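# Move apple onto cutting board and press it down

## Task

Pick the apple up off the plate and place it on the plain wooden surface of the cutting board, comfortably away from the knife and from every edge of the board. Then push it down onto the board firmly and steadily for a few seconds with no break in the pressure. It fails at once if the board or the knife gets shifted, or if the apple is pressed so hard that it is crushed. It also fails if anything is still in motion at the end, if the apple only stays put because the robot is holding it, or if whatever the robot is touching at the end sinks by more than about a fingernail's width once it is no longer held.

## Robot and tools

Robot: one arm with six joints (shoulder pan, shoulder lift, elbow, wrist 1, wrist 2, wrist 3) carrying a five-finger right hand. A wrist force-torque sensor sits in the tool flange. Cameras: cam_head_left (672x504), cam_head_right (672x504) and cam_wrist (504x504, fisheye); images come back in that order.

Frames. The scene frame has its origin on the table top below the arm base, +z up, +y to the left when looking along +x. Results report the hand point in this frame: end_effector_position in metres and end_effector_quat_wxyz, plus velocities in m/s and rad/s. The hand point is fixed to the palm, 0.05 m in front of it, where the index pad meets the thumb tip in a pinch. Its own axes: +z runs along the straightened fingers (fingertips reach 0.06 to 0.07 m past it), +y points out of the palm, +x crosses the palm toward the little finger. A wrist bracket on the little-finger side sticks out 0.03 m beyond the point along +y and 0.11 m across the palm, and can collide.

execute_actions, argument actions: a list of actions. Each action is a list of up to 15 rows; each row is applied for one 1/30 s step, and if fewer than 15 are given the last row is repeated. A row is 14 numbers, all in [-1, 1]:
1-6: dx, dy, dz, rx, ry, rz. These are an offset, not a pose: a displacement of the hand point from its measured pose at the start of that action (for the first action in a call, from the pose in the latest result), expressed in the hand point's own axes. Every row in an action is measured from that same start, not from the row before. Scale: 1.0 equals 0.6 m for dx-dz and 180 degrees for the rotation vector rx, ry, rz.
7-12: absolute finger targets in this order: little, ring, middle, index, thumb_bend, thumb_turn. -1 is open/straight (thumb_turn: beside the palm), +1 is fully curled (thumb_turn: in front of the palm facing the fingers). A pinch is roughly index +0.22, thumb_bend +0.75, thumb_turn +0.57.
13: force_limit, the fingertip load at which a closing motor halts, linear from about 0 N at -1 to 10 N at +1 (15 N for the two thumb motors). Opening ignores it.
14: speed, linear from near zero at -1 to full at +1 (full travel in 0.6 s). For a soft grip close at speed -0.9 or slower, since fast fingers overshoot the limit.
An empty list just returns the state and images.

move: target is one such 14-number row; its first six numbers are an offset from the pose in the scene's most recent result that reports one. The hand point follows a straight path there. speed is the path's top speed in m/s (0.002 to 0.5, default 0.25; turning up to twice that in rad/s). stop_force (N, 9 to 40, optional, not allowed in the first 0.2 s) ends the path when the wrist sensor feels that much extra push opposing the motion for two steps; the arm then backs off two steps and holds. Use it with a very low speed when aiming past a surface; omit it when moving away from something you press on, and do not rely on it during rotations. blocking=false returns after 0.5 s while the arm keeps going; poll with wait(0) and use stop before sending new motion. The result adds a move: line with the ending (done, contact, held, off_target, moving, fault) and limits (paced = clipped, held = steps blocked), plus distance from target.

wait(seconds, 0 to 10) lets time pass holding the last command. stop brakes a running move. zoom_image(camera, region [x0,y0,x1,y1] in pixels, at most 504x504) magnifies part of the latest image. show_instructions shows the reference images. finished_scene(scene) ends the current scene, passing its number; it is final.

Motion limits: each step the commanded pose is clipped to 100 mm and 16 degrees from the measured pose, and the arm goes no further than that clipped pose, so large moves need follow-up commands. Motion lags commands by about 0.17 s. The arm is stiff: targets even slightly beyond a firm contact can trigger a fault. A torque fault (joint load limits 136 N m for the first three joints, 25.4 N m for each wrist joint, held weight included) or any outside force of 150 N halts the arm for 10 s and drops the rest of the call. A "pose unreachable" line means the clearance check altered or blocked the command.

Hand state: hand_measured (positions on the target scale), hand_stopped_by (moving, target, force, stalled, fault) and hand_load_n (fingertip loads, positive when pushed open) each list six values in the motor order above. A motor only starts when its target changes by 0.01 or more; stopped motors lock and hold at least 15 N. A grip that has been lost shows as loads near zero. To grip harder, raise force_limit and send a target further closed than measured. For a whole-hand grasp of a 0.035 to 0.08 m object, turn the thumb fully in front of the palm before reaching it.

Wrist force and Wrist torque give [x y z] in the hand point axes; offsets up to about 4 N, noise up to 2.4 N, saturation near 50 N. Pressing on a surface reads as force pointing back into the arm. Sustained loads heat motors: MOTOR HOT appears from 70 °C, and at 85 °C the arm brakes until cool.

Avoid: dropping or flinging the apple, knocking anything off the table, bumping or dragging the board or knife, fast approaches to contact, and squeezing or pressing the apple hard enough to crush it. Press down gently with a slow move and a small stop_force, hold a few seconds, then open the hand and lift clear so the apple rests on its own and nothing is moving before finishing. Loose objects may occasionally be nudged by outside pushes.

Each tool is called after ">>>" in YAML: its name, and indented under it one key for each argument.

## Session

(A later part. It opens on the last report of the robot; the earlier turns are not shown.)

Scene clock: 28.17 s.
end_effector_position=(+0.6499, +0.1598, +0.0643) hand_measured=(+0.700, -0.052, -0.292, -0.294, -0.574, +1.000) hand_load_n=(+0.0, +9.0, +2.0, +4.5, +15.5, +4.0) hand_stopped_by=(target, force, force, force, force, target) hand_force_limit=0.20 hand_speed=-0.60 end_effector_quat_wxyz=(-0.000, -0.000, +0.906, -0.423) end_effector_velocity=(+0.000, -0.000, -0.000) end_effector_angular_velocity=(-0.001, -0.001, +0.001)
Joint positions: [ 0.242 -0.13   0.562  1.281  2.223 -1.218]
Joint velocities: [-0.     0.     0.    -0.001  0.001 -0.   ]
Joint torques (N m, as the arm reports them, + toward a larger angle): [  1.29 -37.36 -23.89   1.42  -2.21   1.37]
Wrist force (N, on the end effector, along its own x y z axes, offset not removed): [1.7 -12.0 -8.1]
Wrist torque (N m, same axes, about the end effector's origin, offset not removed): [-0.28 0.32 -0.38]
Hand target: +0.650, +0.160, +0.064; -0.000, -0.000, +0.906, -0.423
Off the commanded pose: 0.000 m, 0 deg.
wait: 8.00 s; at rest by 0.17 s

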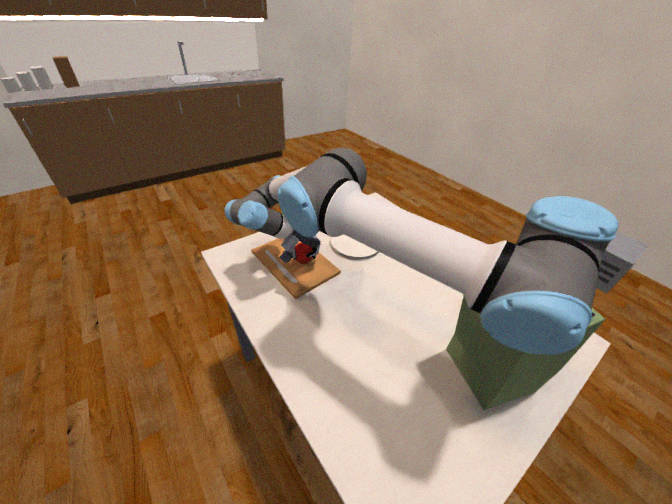

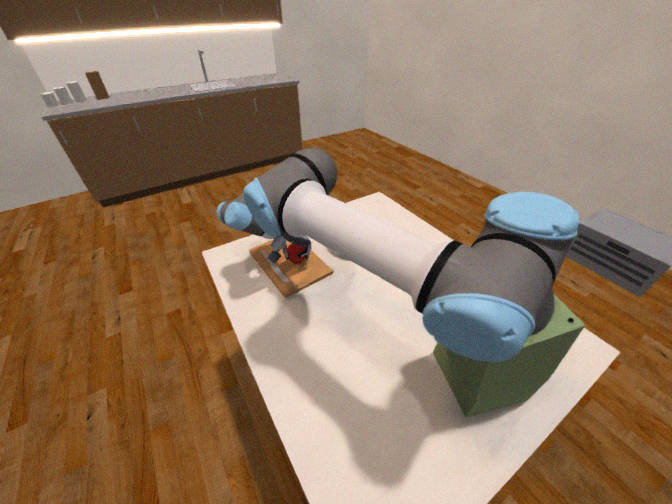

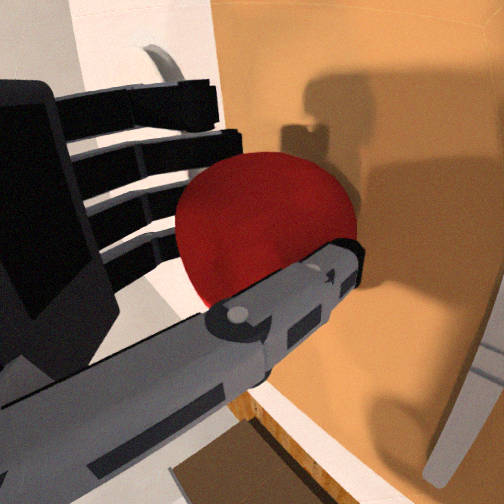

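>>> execute_actions:
  actions:
    - [[0,-0.0007,-0.00059,0,0,0,0.7,0.7,0.7,0.7,0.7,1,0.2,-0.6]]
    - [[0,0,0,0,0,0,0.7,-0.8,-0.9,-0.9,-1,1,-0.4,-0.6]]
    - [[0,0,0,0,0,0,0.7,-0.8,-0.9,-0.9,-1,1,-0.4,-0.6]]
    - [[0,0,0,0,0,0,0.7,-0.8,-0.9,-0.9,-1,1,-0.4,-0.6]]

>>> move:
  target: [0,-0.089,-0.101,0,0,0,0.7,-0.8,-0.9,-0.9,-1,1,-0.4,-0.6]
  speed: 0.1

>>> zoom_image:
  camera: "cam_head_left"
  region: [230, 190, 370, 320]

Scene clock: 30.67 s.
end_effector_position=(+0.6499, +0.1598, +0.0648) hand_measured=(+0.700, -0.800, -0.900, -0.900, -1.000, +1.000) hand_load_n=(+0.0, +0.0, +0.0, +0.0, +0.0, +0.0) hand_stopped_by=(target, target, target, target, target, target) hand_force_limit=-0.40 hand_speed=-0.60 end_effector_quat_wxyz=(-0.000, -0.000, +0.906, -0.423) end_effector_velocity=(-0.000, +0.001, -0.000) end_effector_angular_velocity=(-0.000, -0.000, +0.001)
Joint positions: [ 0.242 -0.131  0.563  1.281  2.223 -1.218]
Joint velocities: [ 0.001 -0.     0.001 -0.001  0.     0.001]
Joint torques (N m, as the arm reports them, + toward a larger angle): [-15.1  -54.97  -4.75   3.52  -0.24  -1.06]
Wrist force (N, on the end effector, along its own x y z axes, offset not removed): [-1.5 -0.5 1.8]
Wrist torque (N m, same axes, about the end effector's origin, offset not removed): [-0.05 0.28 -0.13]
Hand target: +0.650, +0.160, +0.065; -0.000, -0.000, +0.906, -0.423
Off the commanded pose: 0.000 m, 0 deg.

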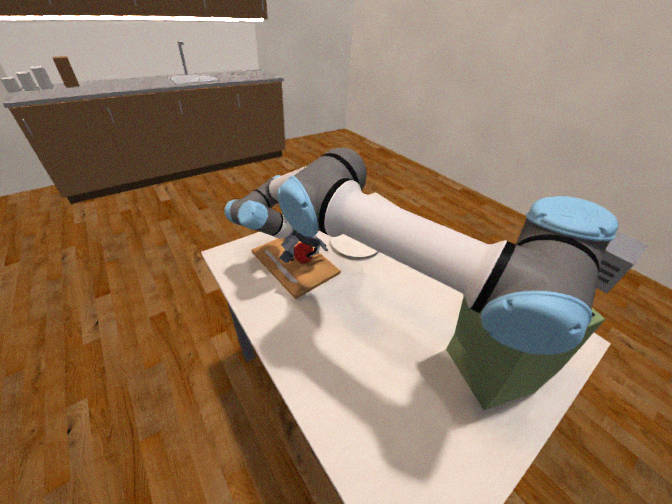

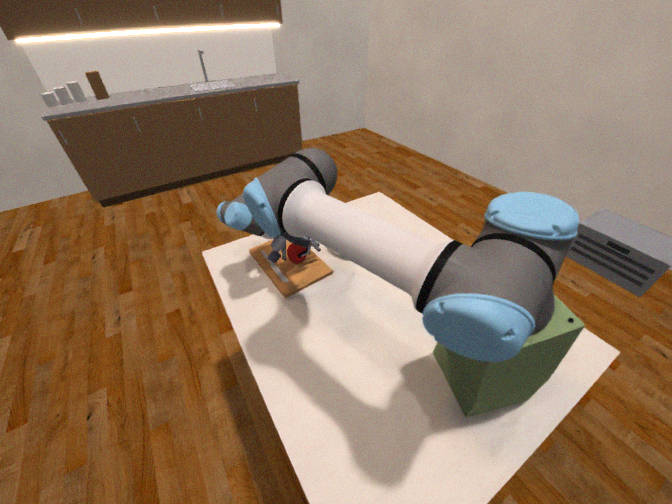

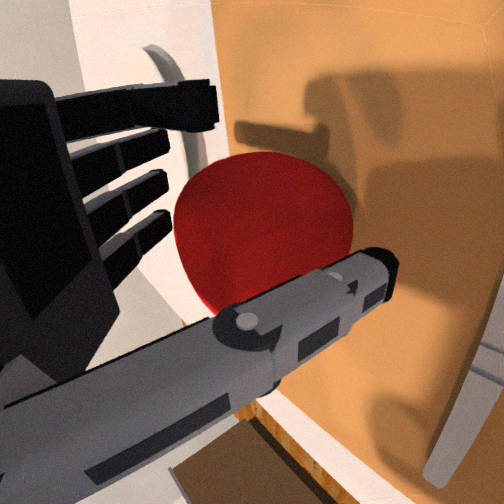

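Scene clock: 32.00 s.
end_effector_position=(+0.6499, +0.1719, +0.1443) hand_measured=(+0.700, -0.800, -0.900, -0.900, -1.000, +1.000) hand_load_n=(+0.0, +0.0, +0.0, +0.0, +0.0, +0.0) hand_stopped_by=(target, target, target, target, target, target) hand_force_limit=-0.40 hand_speed=-0.60 end_effector_quat_wxyz=(-0.000, -0.000, +0.906, -0.423) end_effector_velocity=(-0.001, +0.001, +0.003) end_effector_angular_velocity=(-0.001, +0.001, +0.001)
Joint positions: [ 0.238 -0.29   0.681  1.318  2.224 -1.224]
Joint velocities: [ 0.001 -0.006  0.005  0.002  0.001 -0.001]
Joint torques (N m, as the arm reports them, + toward a larger angle): [-19.08 -59.7   -3.81   4.25   1.73  -1.2 ]
Wrist force (N, on the end effector, along its own x y z axes, offset not removed): [-1.9 -1.2 3.6]
Wrist torque (N m, same axes, about the end effector's origin, offset not removed): [-0.30 0.12 -0.27]
Hand target: +0.650, +0.172, +0.145; -0.000, -0.000, +0.906, -0.423
Off the commanded pose: 0.000 m, 0 deg.
move: done

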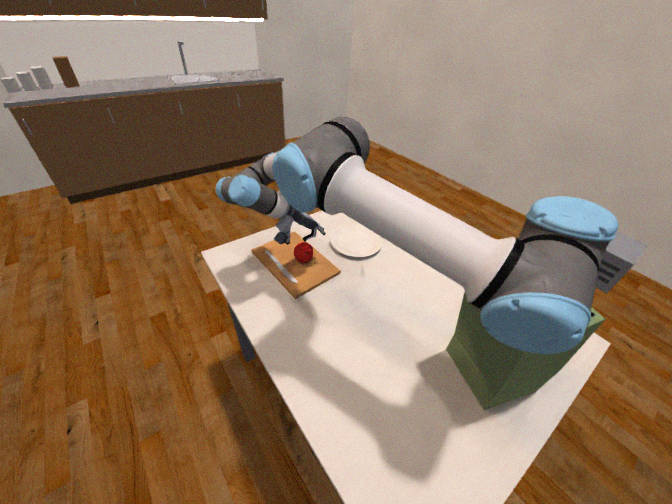

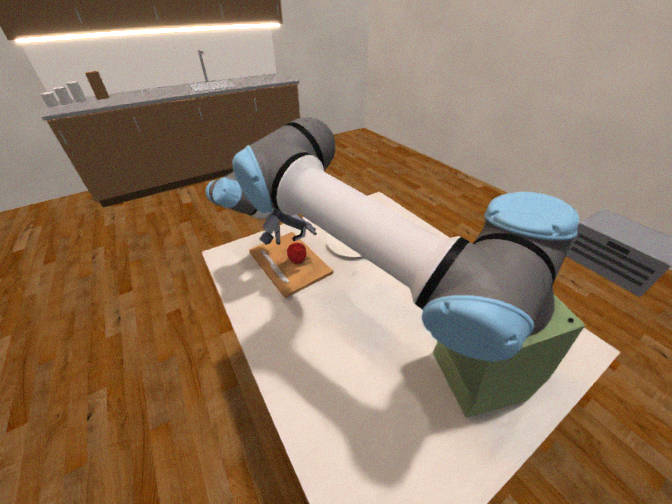

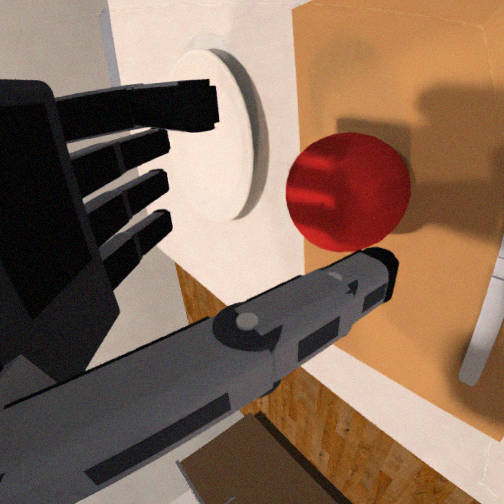

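Region (230, 190, 370, 320) of cam_head_left's 672x504 image, scaled by 3.600, with more detail than that image has; it fills the top 468 rows of this view, and the rest is white.

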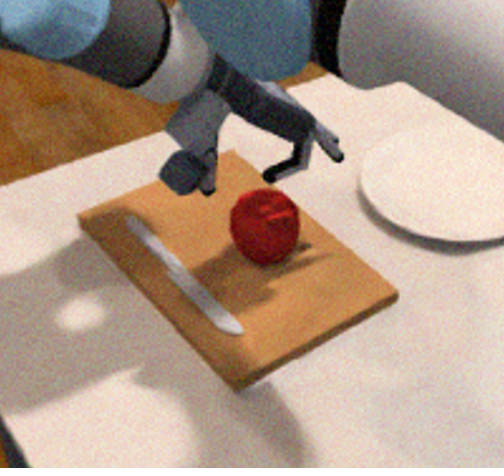

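>>> finished_scene:
  scene: 2

The scene is finished: the task was done.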